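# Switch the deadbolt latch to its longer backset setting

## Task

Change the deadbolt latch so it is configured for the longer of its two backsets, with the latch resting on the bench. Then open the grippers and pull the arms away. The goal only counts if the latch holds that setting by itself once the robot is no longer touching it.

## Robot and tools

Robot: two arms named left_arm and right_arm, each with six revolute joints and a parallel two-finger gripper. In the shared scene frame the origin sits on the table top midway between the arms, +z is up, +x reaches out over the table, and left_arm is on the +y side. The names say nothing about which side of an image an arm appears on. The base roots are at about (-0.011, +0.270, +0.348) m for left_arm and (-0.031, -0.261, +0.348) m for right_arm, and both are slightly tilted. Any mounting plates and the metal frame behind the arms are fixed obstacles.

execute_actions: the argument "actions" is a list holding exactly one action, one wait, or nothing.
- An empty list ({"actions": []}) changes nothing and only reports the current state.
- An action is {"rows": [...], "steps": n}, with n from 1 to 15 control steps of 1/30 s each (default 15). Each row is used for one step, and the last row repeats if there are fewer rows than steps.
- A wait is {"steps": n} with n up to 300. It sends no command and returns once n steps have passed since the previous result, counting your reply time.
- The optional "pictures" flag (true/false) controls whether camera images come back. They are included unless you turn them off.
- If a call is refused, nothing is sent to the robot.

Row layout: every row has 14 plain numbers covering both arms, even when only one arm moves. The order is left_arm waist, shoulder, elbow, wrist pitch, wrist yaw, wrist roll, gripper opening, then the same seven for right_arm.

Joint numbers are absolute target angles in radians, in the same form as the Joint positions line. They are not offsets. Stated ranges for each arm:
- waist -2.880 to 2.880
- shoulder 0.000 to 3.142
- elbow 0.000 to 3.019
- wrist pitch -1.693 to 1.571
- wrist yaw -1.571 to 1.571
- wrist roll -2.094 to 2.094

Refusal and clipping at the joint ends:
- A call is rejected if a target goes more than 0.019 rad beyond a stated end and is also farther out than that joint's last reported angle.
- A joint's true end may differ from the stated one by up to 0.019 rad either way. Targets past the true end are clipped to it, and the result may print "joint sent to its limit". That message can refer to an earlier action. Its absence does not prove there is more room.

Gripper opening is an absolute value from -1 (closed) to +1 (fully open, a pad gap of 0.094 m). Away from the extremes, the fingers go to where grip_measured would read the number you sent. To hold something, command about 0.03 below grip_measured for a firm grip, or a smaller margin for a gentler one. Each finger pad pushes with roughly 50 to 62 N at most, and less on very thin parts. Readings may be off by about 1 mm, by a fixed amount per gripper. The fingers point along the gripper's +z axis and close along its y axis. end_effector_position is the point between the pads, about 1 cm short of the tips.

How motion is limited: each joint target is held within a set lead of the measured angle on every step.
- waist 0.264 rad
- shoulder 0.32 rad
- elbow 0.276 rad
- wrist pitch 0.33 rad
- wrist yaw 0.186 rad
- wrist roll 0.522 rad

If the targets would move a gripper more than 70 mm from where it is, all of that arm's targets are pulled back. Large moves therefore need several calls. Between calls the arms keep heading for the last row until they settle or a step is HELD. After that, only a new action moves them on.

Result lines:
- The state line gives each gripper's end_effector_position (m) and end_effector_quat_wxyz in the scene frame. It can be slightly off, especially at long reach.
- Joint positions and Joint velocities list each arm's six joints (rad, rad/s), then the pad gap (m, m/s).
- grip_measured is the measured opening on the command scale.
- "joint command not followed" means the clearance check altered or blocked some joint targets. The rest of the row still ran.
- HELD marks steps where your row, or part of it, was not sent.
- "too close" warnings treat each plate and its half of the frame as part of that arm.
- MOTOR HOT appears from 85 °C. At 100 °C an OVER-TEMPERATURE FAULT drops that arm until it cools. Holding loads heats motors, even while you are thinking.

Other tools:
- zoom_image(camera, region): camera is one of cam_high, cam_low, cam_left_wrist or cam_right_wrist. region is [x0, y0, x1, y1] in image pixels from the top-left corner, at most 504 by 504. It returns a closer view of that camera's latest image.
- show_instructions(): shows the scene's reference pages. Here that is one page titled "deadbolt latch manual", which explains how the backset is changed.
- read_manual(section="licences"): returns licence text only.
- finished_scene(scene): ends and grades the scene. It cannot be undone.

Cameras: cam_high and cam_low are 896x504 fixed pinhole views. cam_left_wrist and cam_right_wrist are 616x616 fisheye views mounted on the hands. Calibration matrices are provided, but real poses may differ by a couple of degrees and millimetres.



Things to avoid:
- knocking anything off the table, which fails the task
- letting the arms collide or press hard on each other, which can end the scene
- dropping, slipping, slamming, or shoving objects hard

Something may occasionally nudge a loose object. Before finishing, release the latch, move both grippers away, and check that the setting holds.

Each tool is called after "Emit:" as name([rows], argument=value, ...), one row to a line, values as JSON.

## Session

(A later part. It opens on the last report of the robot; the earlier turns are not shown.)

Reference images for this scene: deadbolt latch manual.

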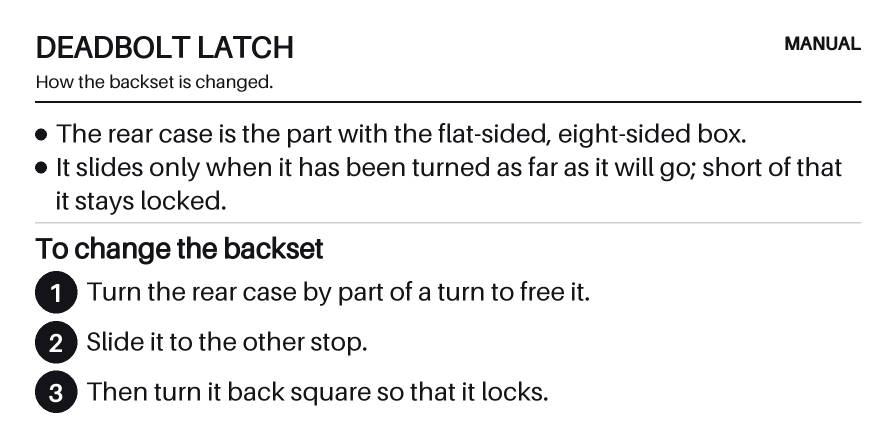

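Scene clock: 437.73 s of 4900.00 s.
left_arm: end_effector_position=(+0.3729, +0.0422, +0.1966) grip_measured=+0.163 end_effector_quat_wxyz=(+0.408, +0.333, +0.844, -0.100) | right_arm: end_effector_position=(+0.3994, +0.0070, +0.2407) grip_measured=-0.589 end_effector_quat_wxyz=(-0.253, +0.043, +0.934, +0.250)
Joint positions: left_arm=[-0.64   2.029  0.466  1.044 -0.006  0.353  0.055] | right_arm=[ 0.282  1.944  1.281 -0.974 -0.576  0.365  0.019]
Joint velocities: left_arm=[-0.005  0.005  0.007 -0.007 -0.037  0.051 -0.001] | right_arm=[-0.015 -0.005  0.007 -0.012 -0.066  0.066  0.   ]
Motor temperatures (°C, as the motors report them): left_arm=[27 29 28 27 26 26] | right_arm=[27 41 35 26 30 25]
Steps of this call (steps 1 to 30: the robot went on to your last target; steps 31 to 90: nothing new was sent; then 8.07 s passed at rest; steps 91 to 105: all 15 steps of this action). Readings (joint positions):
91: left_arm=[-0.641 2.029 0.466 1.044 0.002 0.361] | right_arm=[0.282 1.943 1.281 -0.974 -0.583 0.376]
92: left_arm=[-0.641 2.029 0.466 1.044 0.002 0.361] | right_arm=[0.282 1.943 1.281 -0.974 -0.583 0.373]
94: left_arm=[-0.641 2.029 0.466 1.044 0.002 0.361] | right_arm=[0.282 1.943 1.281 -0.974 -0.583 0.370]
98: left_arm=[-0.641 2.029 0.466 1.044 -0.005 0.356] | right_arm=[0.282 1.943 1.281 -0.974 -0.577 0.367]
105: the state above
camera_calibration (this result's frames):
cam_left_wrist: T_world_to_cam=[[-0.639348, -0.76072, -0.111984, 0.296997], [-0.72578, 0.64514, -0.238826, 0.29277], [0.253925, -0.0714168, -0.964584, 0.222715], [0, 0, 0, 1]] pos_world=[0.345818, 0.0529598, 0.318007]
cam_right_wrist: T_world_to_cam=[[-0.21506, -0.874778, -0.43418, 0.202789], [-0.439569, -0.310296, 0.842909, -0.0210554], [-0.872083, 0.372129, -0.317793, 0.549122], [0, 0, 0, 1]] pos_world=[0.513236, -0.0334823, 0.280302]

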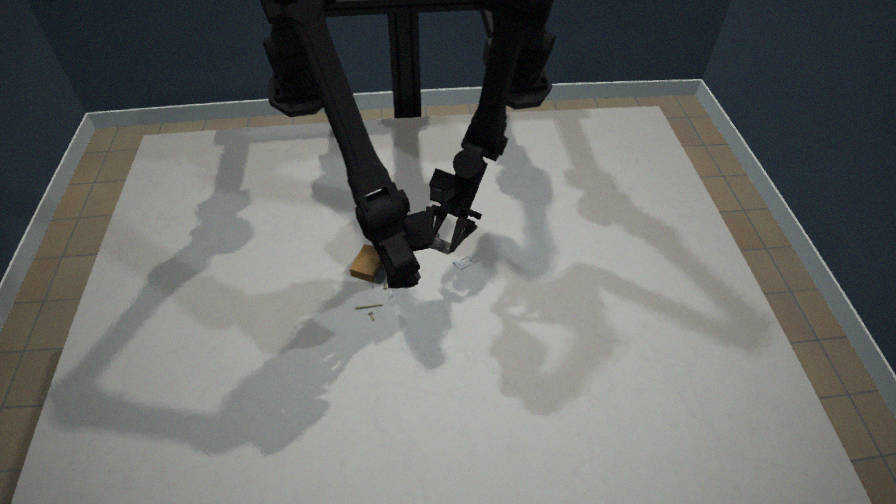

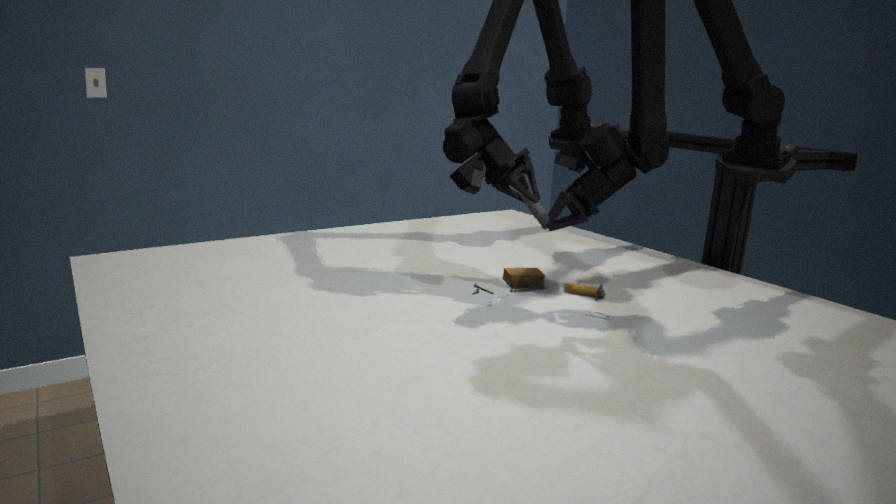

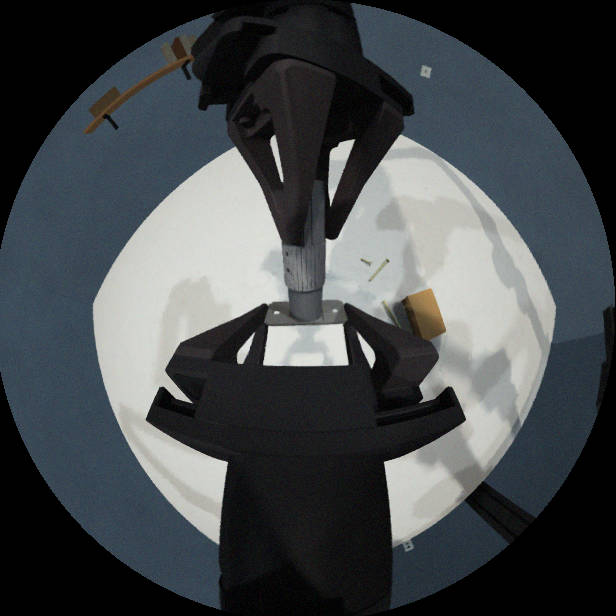

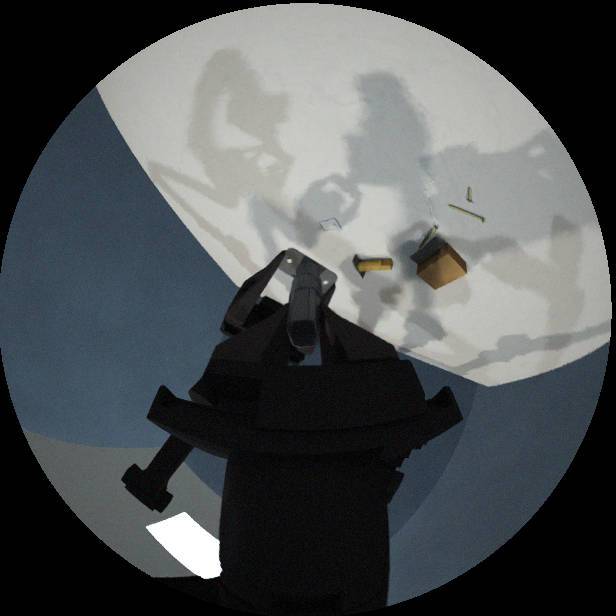

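Gripped (same width). Tighten and turn further.

Emit:
execute_actions([
  {"rows":[[-0.64,2.033,0.47,1.055,0,0.35,0.12,0.29,1.965,1.29,-0.98,-0.582,0.38,-0.63],[-0.64,2.033,0.47,1.055,0,0.35,0.12,0.29,1.965,1.29,-0.98,-0.582,0.40,-0.63],[-0.64,2.033,0.47,1.055,0,0.35,0.12,0.29,1.965,1.29,-0.98,-0.582,0.42,-0.63],[-0.64,2.033,0.47,1.055,0,0.35,0.12,0.29,1.965,1.29,-0.98,-0.582,0.45,-0.63],[-0.64,2.033,0.47,1.055,0,0.35,0.12,0.29,1.965,1.29,-0.98,-0.582,0.48,-0.63],[-0.64,2.033,0.47,1.055,0,0.35,0.12,0.29,1.965,1.29,-0.98,-0.582,0.51,-0.63],[-0.64,2.033,0.47,1.055,0,0.35,0.12,0.29,1.965,1.29,-0.98,-0.582,0.54,-0.63],[-0.64,2.033,0.47,1.055,0,0.35,0.12,0.29,1.965,1.29,-0.98,-0.582,0.57,-0.63],[-0.64,2.033,0.47,1.055,0,0.35,0.12,0.29,1.965,1.29,-0.98,-0.582,0.6,-0.63]],"steps":15},
])

Scene clock: 446.20 s of 4900.00 s.
left_arm: end_effector_position=(+0.3722, +0.0409, +0.1968) grip_measured=+0.163 end_effector_quat_wxyz=(+0.408, +0.333, +0.844, -0.105) | right_arm: end_effector_position=(+0.3995, +0.0060, +0.2400) grip_measured=-0.587 end_effector_quat_wxyz=(-0.269, +0.112, +0.929, +0.228)
Joint positions: left_arm=[-0.64   2.029  0.466  1.044  0.002  0.349  0.055] | right_arm=[ 0.282  1.944  1.281 -0.974 -0.569  0.513  0.019]
Joint velocities: left_arm=[-0.005 -0.015  0.007  0.027 -0.037 -0.066  0.   ] | right_arm=[-0.005  0.005  0.002 -0.012 -0.007  0.051 -0.   ]
Motor temperatures (°C, as the motors report them): left_arm=[27 29 28 27 26 26] | right_arm=[27 41 35 26 30 25]
Steps of this call (steps 1 to 15: the robot went on to your last target; steps 16 to 90: nothing new was sent; then 4.97 s passed at rest; steps 91 to 105: all 15 steps of this action). Readings (joint positions):
91: left_arm=[-0.640 2.029 0.466 1.044 -0.006 0.353] | right_arm=[0.282 1.944 1.281 -0.974 -0.576 0.366]
92: left_arm=[-0.640 2.029 0.466 1.044 -0.006 0.353] | right_arm=[0.282 1.944 1.281 -0.974 -0.576 0.370]
94: left_arm=[-0.640 2.029 0.466 1.044 -0.006 0.353] | right_arm=[0.282 1.944 1.281 -0.974 -0.576 0.388]
98: left_arm=[-0.640 2.029 0.466 1.044 -0.003 0.352] | right_arm=[0.282 1.944 1.281 -0.974 -0.573 0.449]
105: the state above
camera_calibration (this result's frames):
cam_left_wrist: T_world_to_cam=[[-0.642405, -0.759316, -0.10371, 0.295098], [-0.724327, 0.645785, -0.241477, 0.293124], [0.250332, -0.080006, -0.964849, 0.224763], [0, 0, 0, 1]] pos_world=[0.345624, 0.0527598, 0.31825]
cam_right_wrist: T_world_to_cam=[[-0.337998, -0.873217, -0.35107, 0.230854], [-0.40689, -0.20078, 0.891139, -0.0459903], [-0.848645, 0.44405, -0.28744, 0.532291], [0, 0, 0, 1]] pos_world=[0.511041, -0.0440126, 0.275031]

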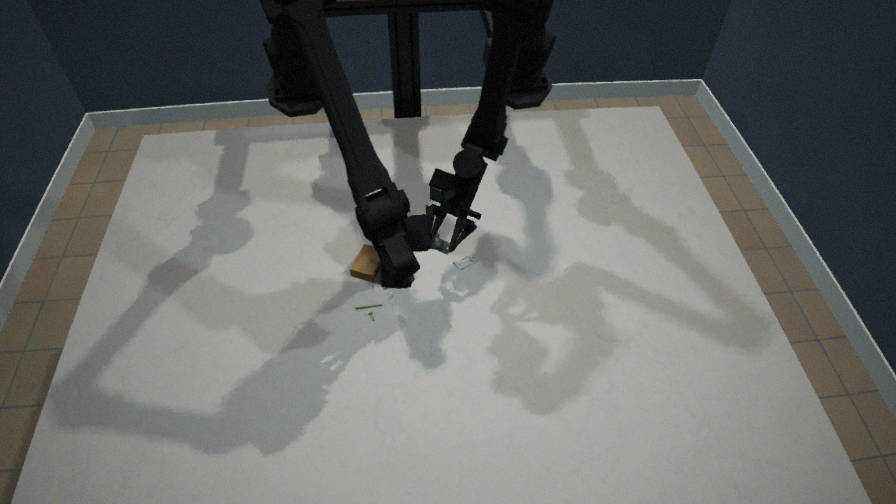

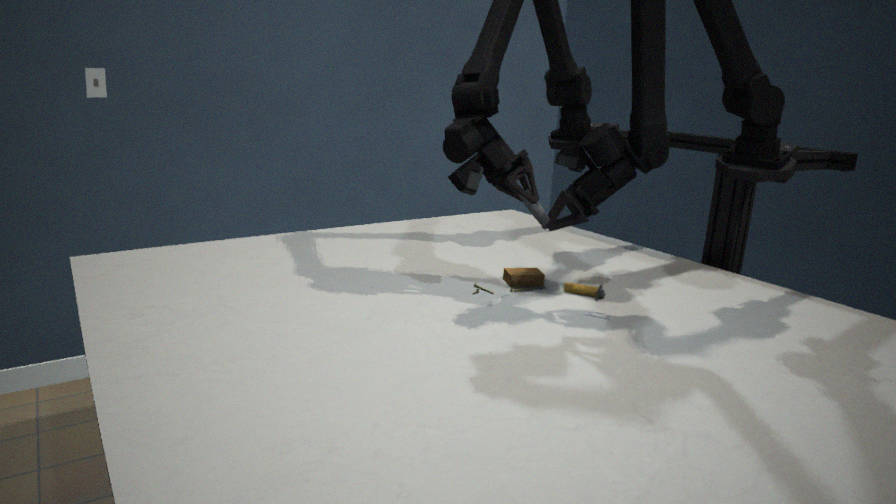

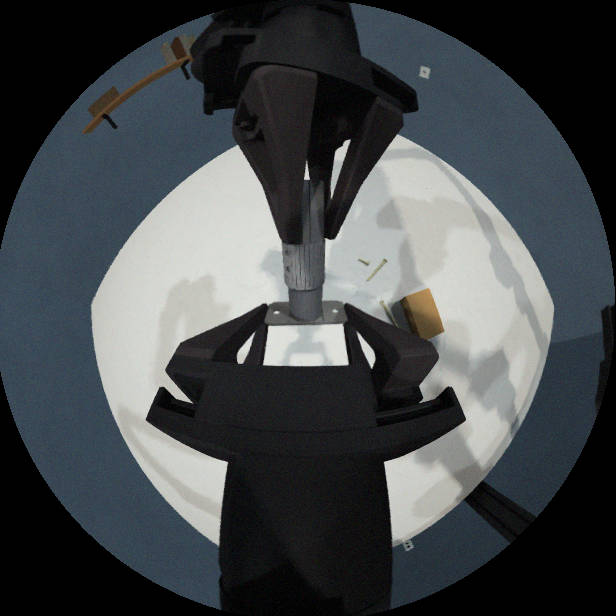

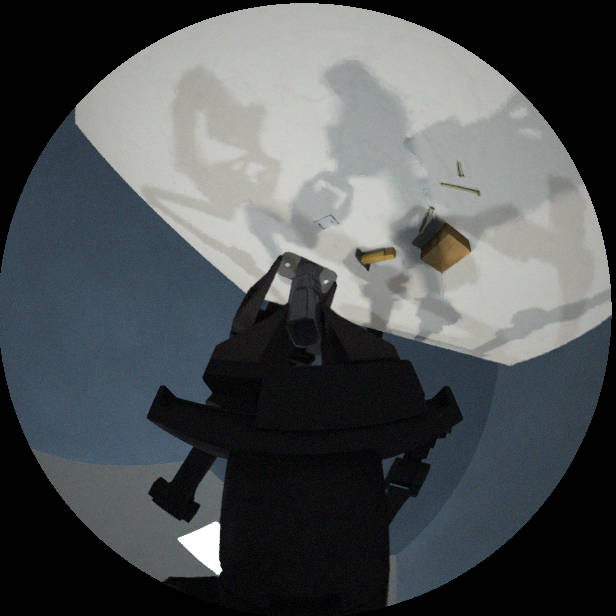

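It turns further. Continue.

Emit:
execute_actions([
  {"rows":[[-0.64,2.033,0.47,1.055,0,0.35,0.12,0.29,1.965,1.29,-0.98,-0.582,0.63,-0.63],[-0.64,2.033,0.47,1.055,0,0.35,0.12,0.29,1.965,1.29,-0.98,-0.582,0.66,-0.63],[-0.64,2.033,0.47,1.055,0,0.35,0.12,0.29,1.965,1.29,-0.98,-0.582,0.69,-0.63],[-0.64,2.033,0.47,1.055,0,0.35,0.12,0.29,1.965,1.29,-0.98,-0.582,0.72,-0.63],[-0.64,2.033,0.47,1.055,0,0.35,0.12,0.29,1.965,1.29,-0.98,-0.582,0.75,-0.63],[-0.64,2.033,0.47,1.055,0,0.35,0.12,0.29,1.965,1.29,-0.98,-0.582,0.78,-0.63],[-0.64,2.033,0.47,1.055,0,0.35,0.12,0.29,1.965,1.29,-0.98,-0.582,0.81,-0.63],[-0.64,2.033,0.47,1.055,0,0.35,0.12,0.29,1.965,1.29,-0.98,-0.582,0.84,-0.63],[-0.64,2.033,0.47,1.055,0,0.35,0.12,0.29,1.965,1.29,-0.98,-0.582,0.87,-0.63],[-0.64,2.033,0.47,1.055,0,0.35,0.12,0.29,1.965,1.29,-0.98,-0.582,0.9,-0.63]],"steps":15},
], pictures=false)

Emit:
execute_actions([
  {"steps":20},
], pictures=false)

Scene clock: 455.67 s of 4900.00 s.
left_arm: end_effector_position=(+0.3712, +0.0399, +0.1970) grip_measured=+0.163 end_effector_quat_wxyz=(+0.407, +0.335, +0.843, -0.108) | right_arm: end_effector_position=(+0.3997, +0.0050, +0.2393) grip_measured=-0.575 end_effector_quat_wxyz=(-0.295, +0.229, +0.908, +0.189)
Joint positions: left_arm=[-0.64   2.029  0.465  1.044  0.01   0.35   0.055] | right_arm=[ 0.282  1.944  1.281 -0.974 -0.561  0.769  0.02 ]
Joint velocities: left_arm=[ 0.005 -0.005  0.002 -0.022  0.037 -0.022  0.   ] | right_arm=[-0.005 -0.005  0.017  0.002  0.037  0.168  0.001]
Motor temperatures (°C, as the motors report them): left_arm=[27 29 28 27 26 26] | right_arm=[27 41 35 26 31 26]
Steps of this call (steps 1 to 30: the robot went on to your last target; steps 31 to 90: nothing new was sent; then 5.97 s passed at rest; steps 91 to 105: all 15 steps of this action). Readings (joint positions):
91: left_arm=[-0.640 2.029 0.466 1.044 0.003 0.349] | right_arm=[0.282 1.944 1.281 -0.974 -0.568 0.529]
92: left_arm=[-0.640 2.029 0.466 1.044 0.003 0.349] | right_arm=[0.282 1.944 1.281 -0.974 -0.568 0.538]
94: left_arm=[-0.640 2.029 0.466 1.044 0.004 0.349] | right_arm=[0.282 1.944 1.281 -0.974 -0.567 0.569]
98: left_arm=[-0.640 2.029 0.465 1.044 0.006 0.349] | right_arm=[0.282 1.944 1.281 -0.974 -0.565 0.654]
105: the state above

Scene clock: 456.33 s of 4900.00 s.
left_arm: end_effector_position=(+0.3711, +0.0398, +0.1970) grip_measured=+0.163 end_effector_quat_wxyz=(+0.407, +0.335, +0.843, -0.108) | right_arm: end_effector_position=(+0.3997, +0.0050, +0.2392) grip_measured=-0.573 end_effector_quat_wxyz=(-0.297, +0.240, +0.906, +0.185)
Joint positions: left_arm=[-0.64   2.029  0.465  1.044  0.011  0.351  0.055] | right_arm=[ 0.282  1.944  1.281 -0.974 -0.561  0.793  0.02 ]
Joint velocities: left_arm=[-0.005  0.005 -0.007  0.007  0.022  0.095 -0.001] | right_arm=[ 0.005 -0.005  0.002  0.007 -0.066  0.022  0.001]
Motor temperatures (°C, as the motors report them): left_arm=[27 29 28 27 26 26] | right_arm=[27 41 35 26 31 26]
Steps of this call (steps 1 to 20: the robot went on to your last target). Readings (joint positions):
1: left_arm=[-0.640 2.029 0.465 1.044 0.010 0.350] | right_arm=[0.282 1.944 1.281 -0.974 -0.561 0.775]
2: left_arm=[-0.640 2.029 0.465 1.044 0.011 0.350] | right_arm=[0.282 1.944 1.281 -0.974 -0.561 0.779]
4: left_arm=[-0.640 2.029 0.465 1.044 0.011 0.351] | right_arm=[0.282 1.944 1.281 -0.974 -0.561 0.785]
8: left_arm=[-0.640 2.029 0.465 1.044 0.011 0.351] | right_arm=[0.282 1.944 1.281 -0.974 -0.561 0.791]
20: the state above

Emit:
execute_actions([
  {"rows":[[-0.64,2.033,0.47,1.055,0,0.35,0.12,0.29,1.965,1.29,-0.98,-0.582,0.81,-0.63]],"steps":10},
])

Scene clock: 459.57 s of 4900.00 s.
left_arm: end_effector_position=(+0.3712, +0.0399, +0.1970) grip_measured=+0.163 end_effector_quat_wxyz=(+0.407, +0.335, +0.843, -0.108) | right_arm: end_effector_position=(+0.3997, +0.0050, +0.2393) grip_measured=-0.573 end_effector_quat_wxyz=(-0.294, +0.224, +0.910, +0.190)
Joint positions: left_arm=[-0.64   2.029  0.465  1.044  0.01   0.351  0.055] | right_arm=[ 0.282  1.944  1.281 -0.974 -0.561  0.759  0.02 ]
Joint velocities: left_arm=[-0.005 -0.015 -0.007 -0.002  0.037  0.066  0.001] | right_arm=[ 0.005  0.005  0.002 -0.022 -0.007 -0.022  0.001]
Motor temperatures (°C, as the motors report them): left_arm=[27 29 28 27 26 26] | right_arm=[27 41 35 26 31 26]
Steps of this call (steps 1 to 15: the robot went on to your last target; steps 16 to 87: nothing new was sent; steps 88 to 97: all 10 steps of this action). Readings (joint positions):
88: left_arm=[-0.640 2.029 0.465 1.044 0.011 0.351] | right_arm=[0.282 1.944 1.281 -0.974 -0.561 0.784]
89: left_arm=[-0.640 2.029 0.465 1.044 0.011 0.351] | right_arm=[0.282 1.944 1.281 -0.974 -0.561 0.775]
91: left_arm=[-0.640 2.029 0.465 1.044 0.011 0.351] | right_arm=[0.282 1.944 1.281 -0.974 -0.561 0.765]
95: left_arm=[-0.640 2.029 0.465 1.044 0.010 0.351] | right_arm=[0.282 1.944 1.281 -0.974 -0.561 0.760]
97: the state above
camera_calibration (this result's frames):
cam_left_wrist: T_world_to_cam=[[-0.648028, -0.754937, -0.100644, 0.295063], [-0.719869, 0.650286, -0.242729, 0.291492], [0.248693, -0.0848454, -0.964859, 0.225868], [0, 0, 0, 1]] pos_world=[0.344873, 0.0523643, 0.318381]
cam_right_wrist: T_world_to_cam=[[-0.525931, -0.826331, -0.201427, 0.26885], [-0.321155, -0.0263554, 0.94666, -0.0939078], [-0.787564, 0.562567, -0.251519, 0.499051], [0, 0, 0, 1]] pos_world=[0.504272, -0.0610655, 0.268573]

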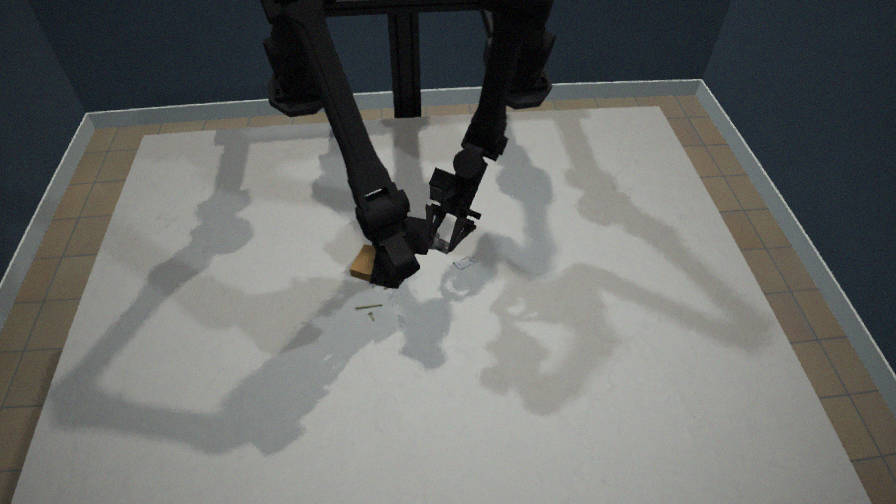

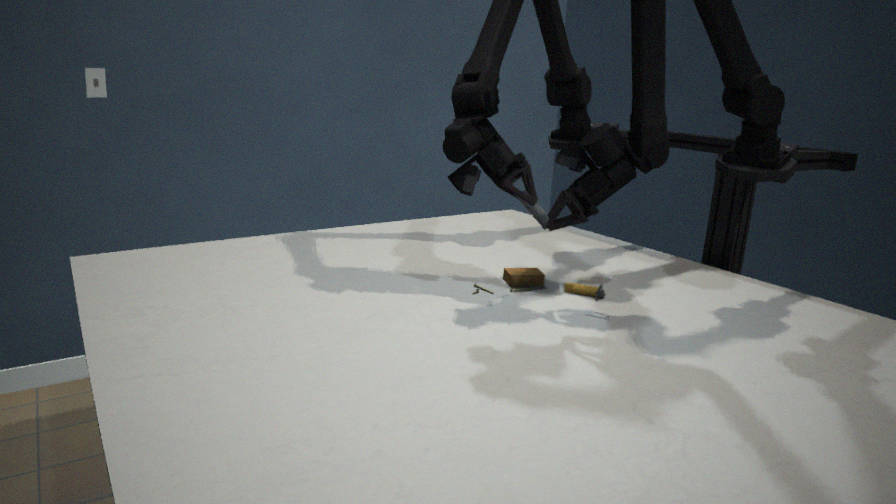

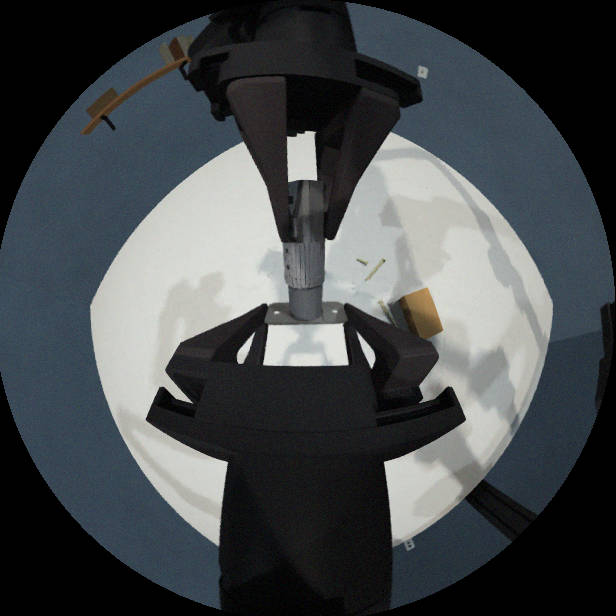

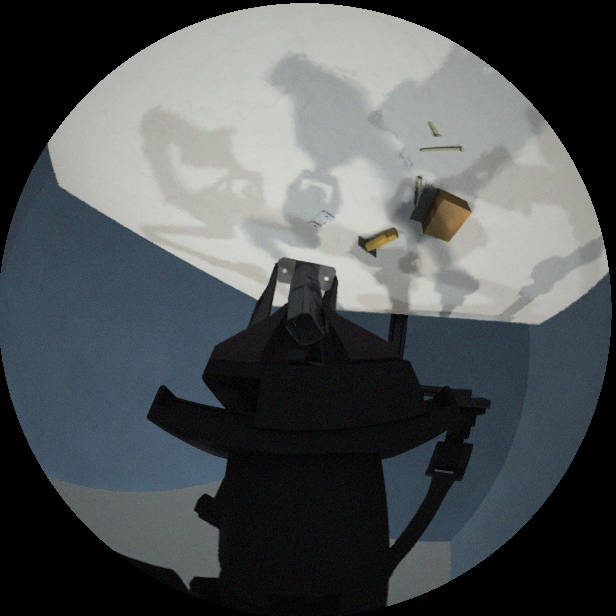

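Emit:
zoom_image(camera="cam_left_wrist", region=[230, 150, 390, 340])

Emit:
zoom_image(camera="cam_right_wrist", region=[230, 230, 390, 370])

Region (230, 150, 390, 340) of cam_left_wrist's 616x616 image, scaled by 2.653, with more detail than that image has; it fills the left 424 columns of this view, and the rest is white.

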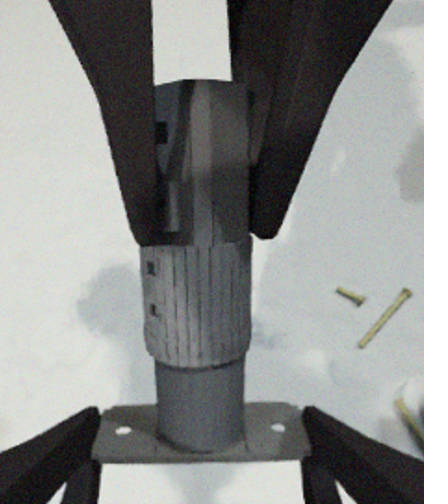

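Region (230, 230, 390, 370) of cam_right_wrist's 616x616 image, scaled by 3.150, with more detail than that image has; it fills the top 441 rows of this view, and the rest is white.

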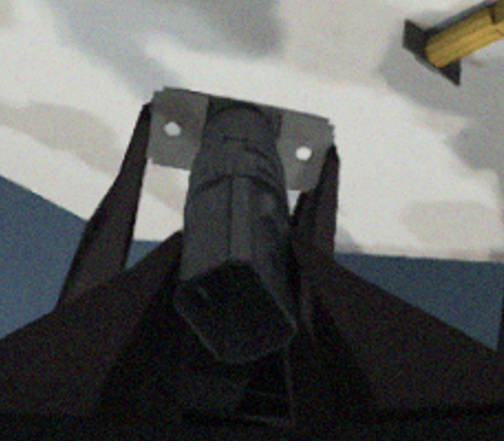

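Emit:
execute_actions([
  {"rows":[[-0.64,2.033,0.47,1.055,0,0.35,0.12,0.29,1.965,1.29,-0.98,-0.582,0.78,-0.2],[-0.64,2.033,0.47,1.055,0,0.35,0.12,0.29,1.965,1.29,-0.98,-0.582,0.78,-0.2],[-0.64,2.033,0.47,1.055,0,0.35,0.12,0.29,1.965,1.29,-0.98,-0.582,0.78,-0.2],[-0.64,2.033,0.47,1.055,0,0.35,0.12,0.29,1.965,1.29,-0.98,-0.582,0.78,-0.2],[-0.64,2.033,0.47,1.055,0,0.35,0.12,0.29,1.965,1.29,-0.98,-0.582,0.65,-0.2],[-0.64,2.033,0.47,1.055,0,0.35,0.12,0.29,1.965,1.29,-0.98,-0.582,0.5,-0.2],[-0.64,2.033,0.47,1.055,0,0.35,0.12,0.29,1.965,1.29,-0.98,-0.582,0.36,-0.2]],"steps":15},
], pictures=false)

Emit:
execute_actions([
  {"rows":[[-0.64,2.033,0.47,1.055,0,0.35,0.12,0.29,1.965,1.29,-0.98,-0.575,0.36,-0.2],[-0.64,2.033,0.47,1.055,0,0.35,0.12,0.29,1.965,1.29,-0.98,-0.575,0.36,-0.2],[-0.64,2.033,0.47,1.055,0,0.35,0.12,0.29,1.965,1.29,-0.98,-0.575,0.36,-0.2],[-0.64,2.033,0.47,1.055,0,0.35,0.12,0.29,1.965,1.29,-0.98,-0.575,0.36,-0.2],[-0.64,2.033,0.47,1.055,0,0.35,0.12,0.29,1.965,1.29,-0.98,-0.575,0.36,-0.4],[-0.64,2.033,0.47,1.055,0,0.35,0.12,0.29,1.965,1.29,-0.98,-0.575,0.36,-0.4],[-0.64,2.033,0.47,1.055,0,0.35,0.12,0.29,1.965,1.29,-0.98,-0.575,0.36,-0.5],[-0.64,2.033,0.47,1.055,0,0.35,0.12,0.29,1.965,1.29,-0.98,-0.575,0.36,-0.5],[-0.64,2.033,0.47,1.055,0,0.35,0.12,0.29,1.965,1.29,-0.98,-0.575,0.36,-0.55],[-0.64,2.033,0.47,1.055,0,0.35,0.12,0.29,1.965,1.29,-0.98,-0.575,0.36,-0.63]],"steps":15},
])

Scene clock: 491.60 s of 4900.00 s.
left_arm: end_effector_position=(+0.3718, +0.0411, +0.1967) grip_measured=+0.163 end_effector_quat_wxyz=(+0.407, +0.334, +0.844, -0.104) | right_arm: end_effector_position=(+0.3991, +0.0079, +0.2412) grip_measured=-0.201 end_effector_quat_wxyz=(-0.260, +0.066, +0.932, +0.246)
Joint positions: left_arm=[-0.64   2.029  0.465  1.044  0.002  0.351  0.055] | right_arm=[ 0.283  1.944  1.281 -0.974 -0.58   0.415  0.038]
Joint velocities: left_arm=[-0.015  0.005  0.002 -0.012 -0.007  0.051  0.001] | right_arm=[-0.005 -0.024 -0.007 -0.032  0.037 -0.33  -0.   ]
Motor temperatures (°C, as the motors report them): left_arm=[27 29 28 27 26 26] | right_arm=[27 41 35 26 32 26]
Steps of this call (steps 1 to 15: the robot went on to your last target; steps 16 to 90: nothing new was sent; then 28.53 s passed at rest; steps 91 to 105: all 15 steps of this action). Readings (joint positions):
91: left_arm=[-0.640 2.029 0.465 1.044 0.007 0.351] | right_arm=[0.282 1.944 1.281 -0.974 -0.568 0.759]
92: left_arm=[-0.640 2.029 0.465 1.044 0.004 0.351] | right_arm=[0.282 1.944 1.281 -0.974 -0.575 0.761]
94: left_arm=[-0.640 2.029 0.465 1.044 0.002 0.351] | right_arm=[0.283 1.944 1.281 -0.974 -0.579 0.765]
98: left_arm=[-0.640 2.029 0.465 1.044 0.002 0.351] | right_arm=[0.283 1.944 1.281 -0.974 -0.580 0.594]
105: the state above

Scene clock: 492.10 s of 4900.00 s.
left_arm: end_effector_position=(+0.3726, +0.0425, +0.1965) grip_measured=+0.163 end_effector_quat_wxyz=(+0.407, +0.332, +0.845, -0.100) | right_arm: end_effector_position=(+0.3991, +0.0065, +0.2401) grip_measured=-0.597 end_effector_quat_wxyz=(-0.253, +0.045, +0.934, +0.247)
Joint positions: left_arm=[-0.64   2.029  0.465  1.044 -0.006  0.35   0.055] | right_arm=[ 0.283  1.944  1.281 -0.975 -0.57   0.372  0.019]
Joint velocities: left_arm=[ 0.005 -0.005 -0.007 -0.007  0.022  0.007  0.001] | right_arm=[ 0.015 -0.005  0.017  0.002 -0.007 -0.007  0.001]
Motor temperatures (°C, as the motors report them): left_arm=[27 29 28 27 26 26] | right_arm=[27 41 35 26 32 26]
Steps of this call (steps 1 to 15: all 15 steps of this action). Readings (joint positions):
1: left_arm=[-0.640 2.029 0.465 1.044 0.002 0.351] | right_arm=[0.283 1.944 1.281 -0.974 -0.579 0.406]
2: left_arm=[-0.640 2.029 0.465 1.044 0.002 0.351] | right_arm=[0.283 1.944 1.281 -0.974 -0.578 0.398]
4: left_arm=[-0.640 2.029 0.465 1.044 0.002 0.351] | right_arm=[0.283 1.944 1.281 -0.974 -0.578 0.387]
8: left_arm=[-0.640 2.029 0.465 1.044 -0.003 0.351] | right_arm=[0.283 1.944 1.281 -0.975 -0.573 0.377]
15: the state above
camera_calibration (this result's frames):
cam_left_wrist: T_world_to_cam=[[-0.638055, -0.762113, -0.109864, 0.296212], [-0.727494, 0.643417, -0.238257, 0.292918], [0.252267, -0.0720959, -0.964968, 0.223422], [0, 0, 0, 1]] pos_world=[0.345734, 0.0533861, 0.317928]
cam_right_wrist: T_world_to_cam=[[-0.218165, -0.877637, -0.426799, 0.201528], [-0.438334, -0.302616, 0.846337, -0.0221986], [-0.871933, 0.371722, -0.318678, 0.548974], [0, 0, 0, 1]] pos_world=[0.512904, -0.0339146, 0.279745]

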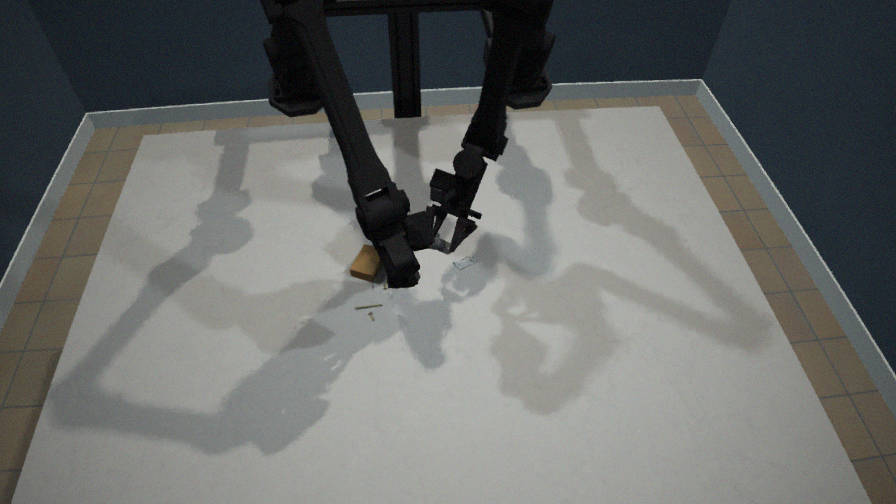

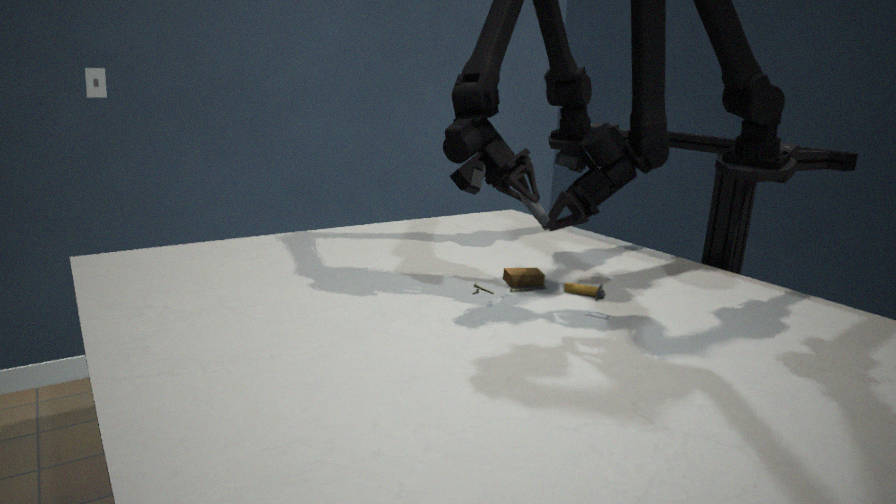

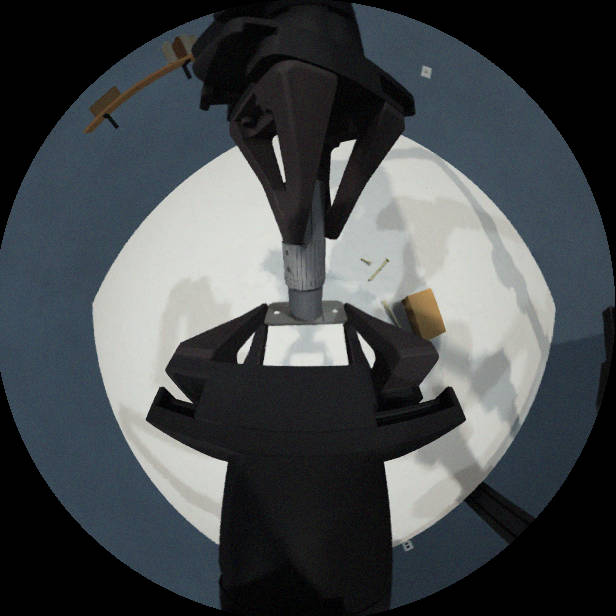

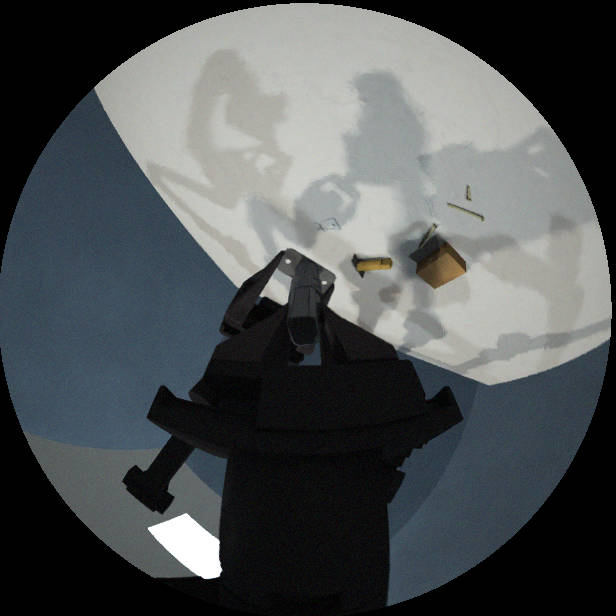

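Emit:
execute_actions([
  {"rows":[[-0.64,2.033,0.46,1.04,0,0.35,0.12,0.285,1.955,1.29,-0.98,-0.575,0.42,-0.63],[-0.64,2.033,0.46,1.04,0,0.35,0.12,0.285,1.955,1.29,-0.98,-0.575,0.43,-0.63],[-0.64,2.033,0.46,1.04,0,0.35,0.12,0.285,1.955,1.29,-0.98,-0.575,0.43,-0.63],[-0.64,2.033,0.46,1.04,0,0.35,0.12,0.285,1.955,1.29,-0.98,-0.575,0.43,-0.63],[-0.64,2.033,0.46,1.04,0,0.35,0.12,0.285,1.955,1.29,-0.98,-0.575,0.43,-0.63],[-0.64,2.033,0.46,1.04,0,0.35,0.12,0.285,1.955,1.29,-0.98,-0.575,0.40,-0.63],[-0.64,2.033,0.46,1.04,0,0.35,0.12,0.275,1.94,1.305,-0.99,-0.573,0.40,-0.63],[-0.64,2.033,0.46,1.04,0,0.35,0.12,0.265,1.925,1.32,-1.0,-0.571,0.40,-0.63],[-0.64,2.033,0.46,1.04,0,0.35,0.12,0.258,1.915,1.335,-1.01,-0.57,0.40,-0.63],[-0.64,2.033,0.46,1.04,0,0.35,0.12,0.252,1.905,1.345,-1.02,-0.57,0.40,-0.63],[-0.64,2.033,0.46,1.04,0,0.35,0.12,0.248,1.9,1.35,-1.025,-0.57,0.40,-0.63]],"steps":15},
])

Scene clock: 503.77 s of 4900.00 s.
left_arm: end_effector_position=(+0.3740, +0.0405, +0.1980) grip_measured=+0.163 end_effector_quat_wxyz=(+0.410, +0.332, +0.843, -0.104) | right_arm: end_effector_position=(+0.4056, +0.0005, +0.2472) grip_measured=-0.597 end_effector_quat_wxyz=(-0.260, +0.065, +0.933, +0.241)
Joint positions: left_arm=[-0.64   2.027  0.468  1.044  0.002  0.349  0.055] | right_arm=[ 0.269  1.939  1.3   -1.013 -0.569  0.396  0.019]
Joint velocities: left_arm=[-0.015 -0.024  0.012 -0.017 -0.051  0.007 -0.   ] | right_arm=[-0.015 -0.054  0.037 -0.017 -0.022 -0.066 -0.   ]
Motor temperatures (°C, as the motors report them): left_arm=[27 29 28 27 26 26] | right_arm=[27 41 35 26 32 26]
Steps of this call (steps 1 to 15: the robot went on to your last target; steps 16 to 90: nothing new was sent; then 8.17 s passed at rest; steps 91 to 105: all 15 steps of this action). Readings (joint positions):
91: left_arm=[-0.640 2.029 0.465 1.044 -0.006 0.350] | right_arm=[0.283 1.944 1.281 -0.975 -0.570 0.377]
92: left_arm=[-0.640 2.029 0.465 1.044 -0.006 0.350] | right_arm=[0.283 1.944 1.281 -0.975 -0.570 0.385]
94: left_arm=[-0.640 2.029 0.465 1.044 -0.006 0.350] | right_arm=[0.283 1.944 1.281 -0.975 -0.570 0.397]
98: left_arm=[-0.640 2.029 0.465 1.044 -0.004 0.350] | right_arm=[0.282 1.944 1.281 -0.977 -0.569 0.401]
105: the state above
camera_calibration (this result's frames):
cam_left_wrist: T_world_to_cam=[[-0.640843, -0.760386, -0.105514, 0.295936], [-0.724225, 0.64442, -0.245401, 0.295743], [0.254595, -0.0808481, -0.963662, 0.223662], [0, 0, 0, 1]] pos_world=[0.34689, 0.0525255, 0.319335]
cam_right_wrist: T_world_to_cam=[[-0.254751, -0.879101, -0.402844, 0.209647], [-0.426206, -0.271869, 0.862807, -0.0361776], [-0.868015, 0.391495, -0.305419, 0.554344], [0, 0, 0, 1]] pos_world=[0.519167, -0.0425573, 0.284977]

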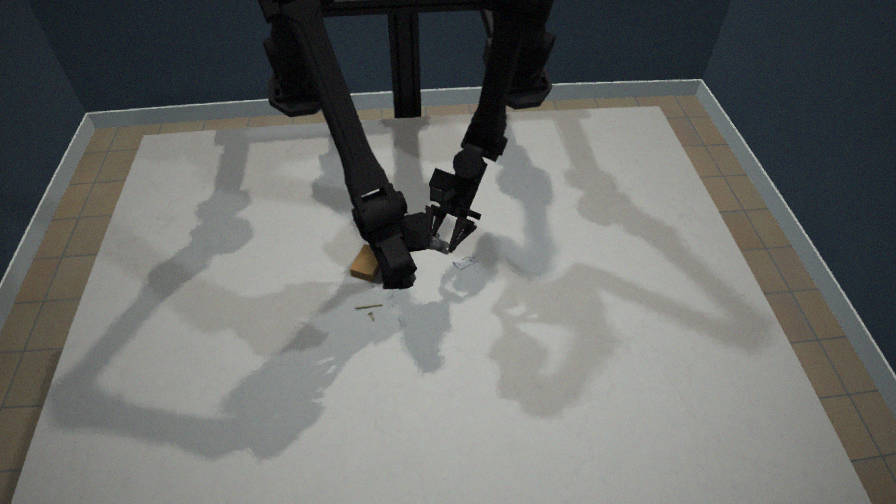

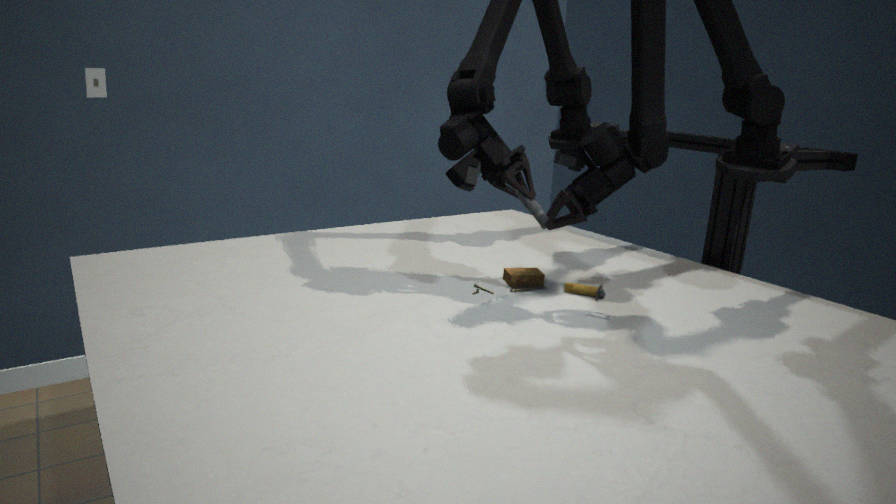

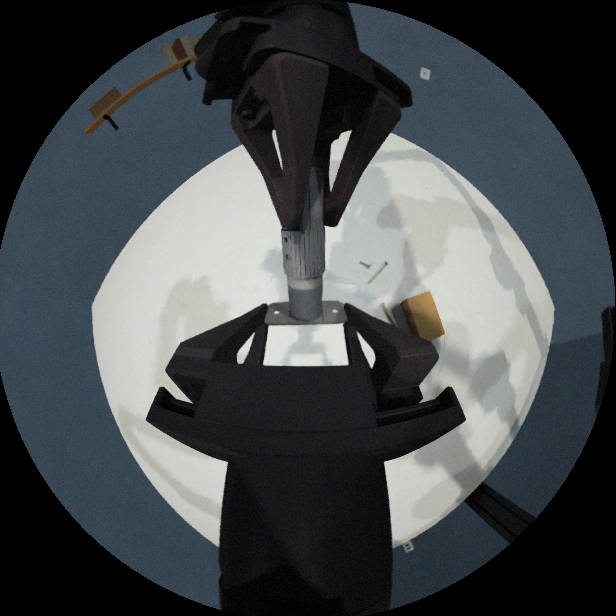

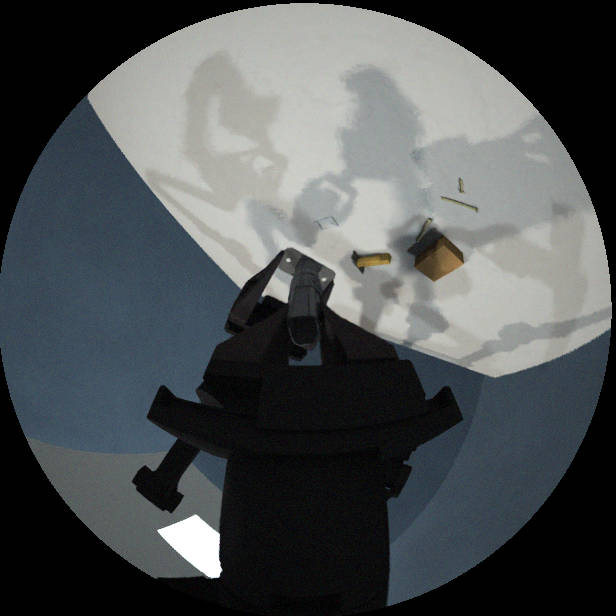

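It is sliding now. Let it continue.

Emit:
execute_actions([
  {"rows":[[-0.64,2.033,0.46,1.04,0,0.35,0.12,0.248,1.9,1.35,-1.025,-0.57,0.40,-0.63]],"steps":15},
])

Scene clock: 506.00 s of 4900.00 s.
left_arm: end_effector_position=(+0.3753, +0.0401, +0.1992) grip_measured=+0.163 end_effector_quat_wxyz=(+0.411, +0.331, +0.843, -0.104) | right_arm: end_effector_position=(+0.4066, +0.0001, +0.2486) grip_measured=-0.597 end_effector_quat_wxyz=(-0.259, +0.065, +0.933, +0.241)
Joint positions: left_arm=[-0.64   2.024  0.469  1.044  0.002  0.349  0.055] | right_arm=[ 0.268  1.936  1.301 -1.015 -0.569  0.395  0.019]
Joint velocities: left_arm=[-0.024 -0.005  0.002 -0.007  0.081 -0.125 -0.   ] | right_arm=[-0.005 -0.005  0.002  0.002 -0.037 -0.037  0.001]
Motor temperatures (°C, as the motors report them): left_arm=[27 29 28 27 26 26] | right_arm=[27 41 35 26 31 26]
Steps of this call (steps 1 to 15: the robot went on to your last target; steps 16 to 52: nothing new was sent; steps 53 to 67: all 15 steps of this action). Readings (joint positions):
53: left_arm=[-0.640 2.024 0.469 1.044 0.002 0.349] | right_arm=[0.268 1.936 1.301 -1.015 -0.569 0.395]
54: left_arm=[-0.640 2.024 0.469 1.044 0.002 0.349] | right_arm=[0.268 1.936 1.301 -1.015 -0.569 0.395]
56: left_arm=[-0.640 2.024 0.469 1.044 0.002 0.349] | right_arm=[0.268 1.936 1.301 -1.015 -0.569 0.395]
60: left_arm=[-0.640 2.024 0.469 1.044 0.002 0.349] | right_arm=[0.268 1.936 1.301 -1.015 -0.569 0.395]
67: the state above
camera_calibration (this result's frames):
cam_left_wrist: T_world_to_cam=[[-0.640001, -0.76098, -0.106337, 0.296426], [-0.723813, 0.643527, -0.248932, 0.297838], [0.257864, -0.0823488, -0.962666, 0.223077], [0, 0, 0, 1]] pos_world=[0.347769, 0.0522774, 0.320411]
cam_right_wrist: T_world_to_cam=[[-0.25417, -0.878648, -0.404196, 0.210183], [-0.428341, -0.272432, 0.861571, -0.0358617], [-0.867134, 0.39212, -0.307117, 0.555822], [0, 0, 0, 1]] pos_world=[0.520033, -0.0430416, 0.286555]

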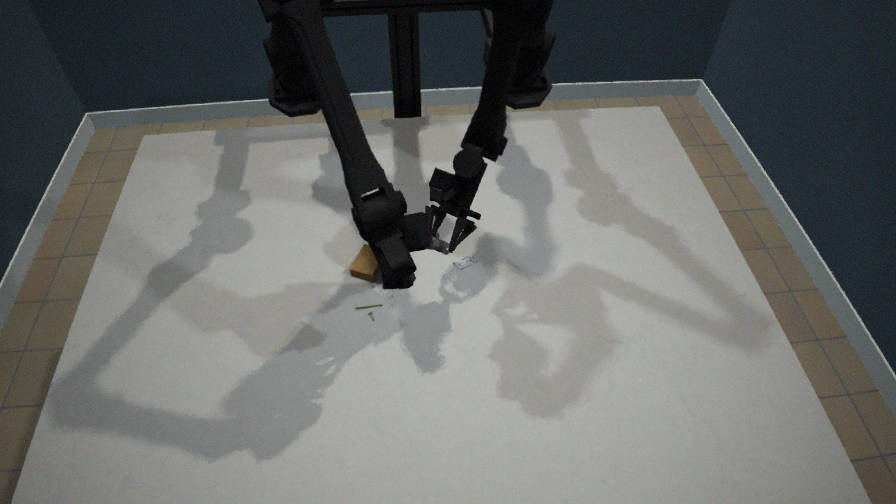

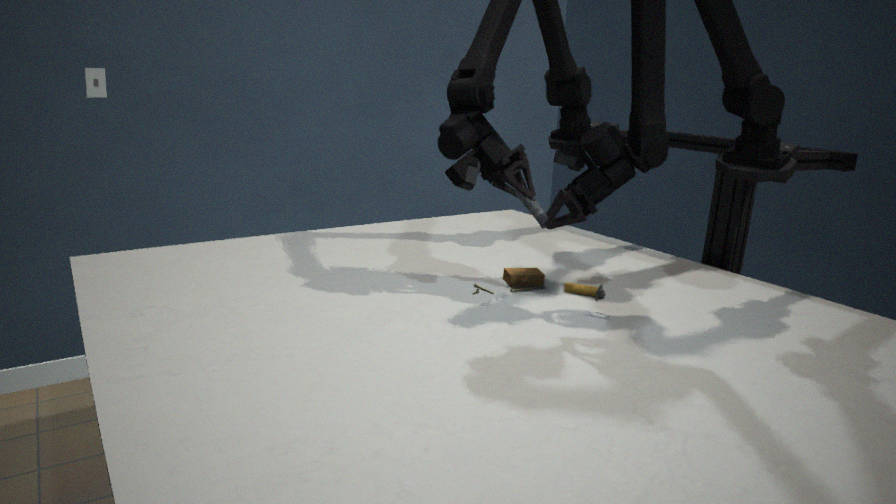

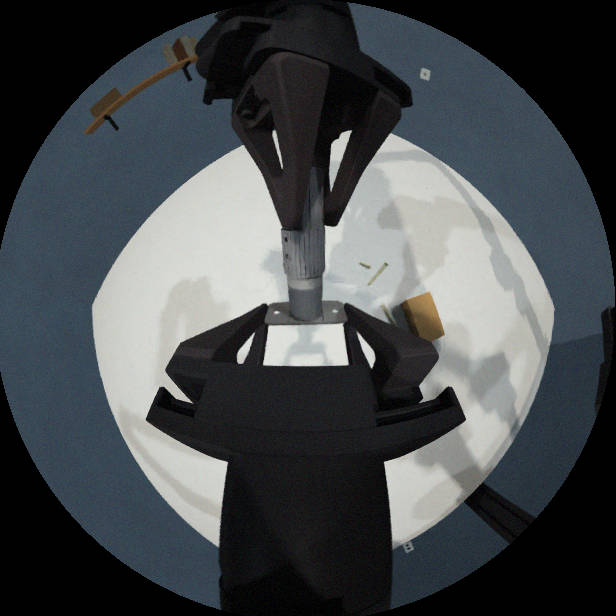

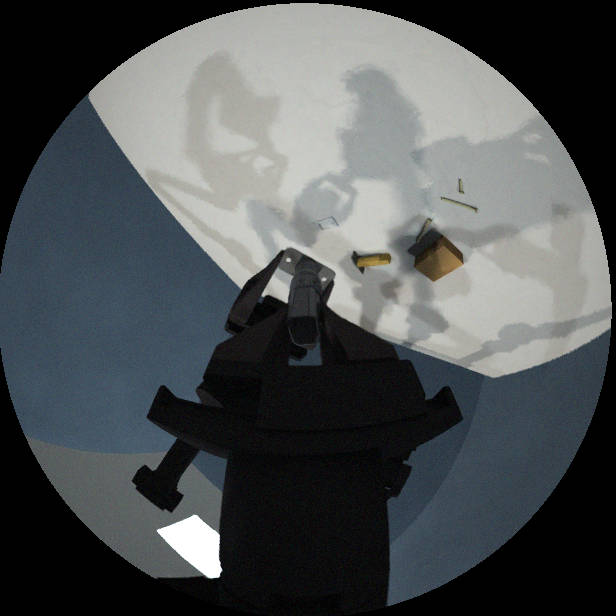

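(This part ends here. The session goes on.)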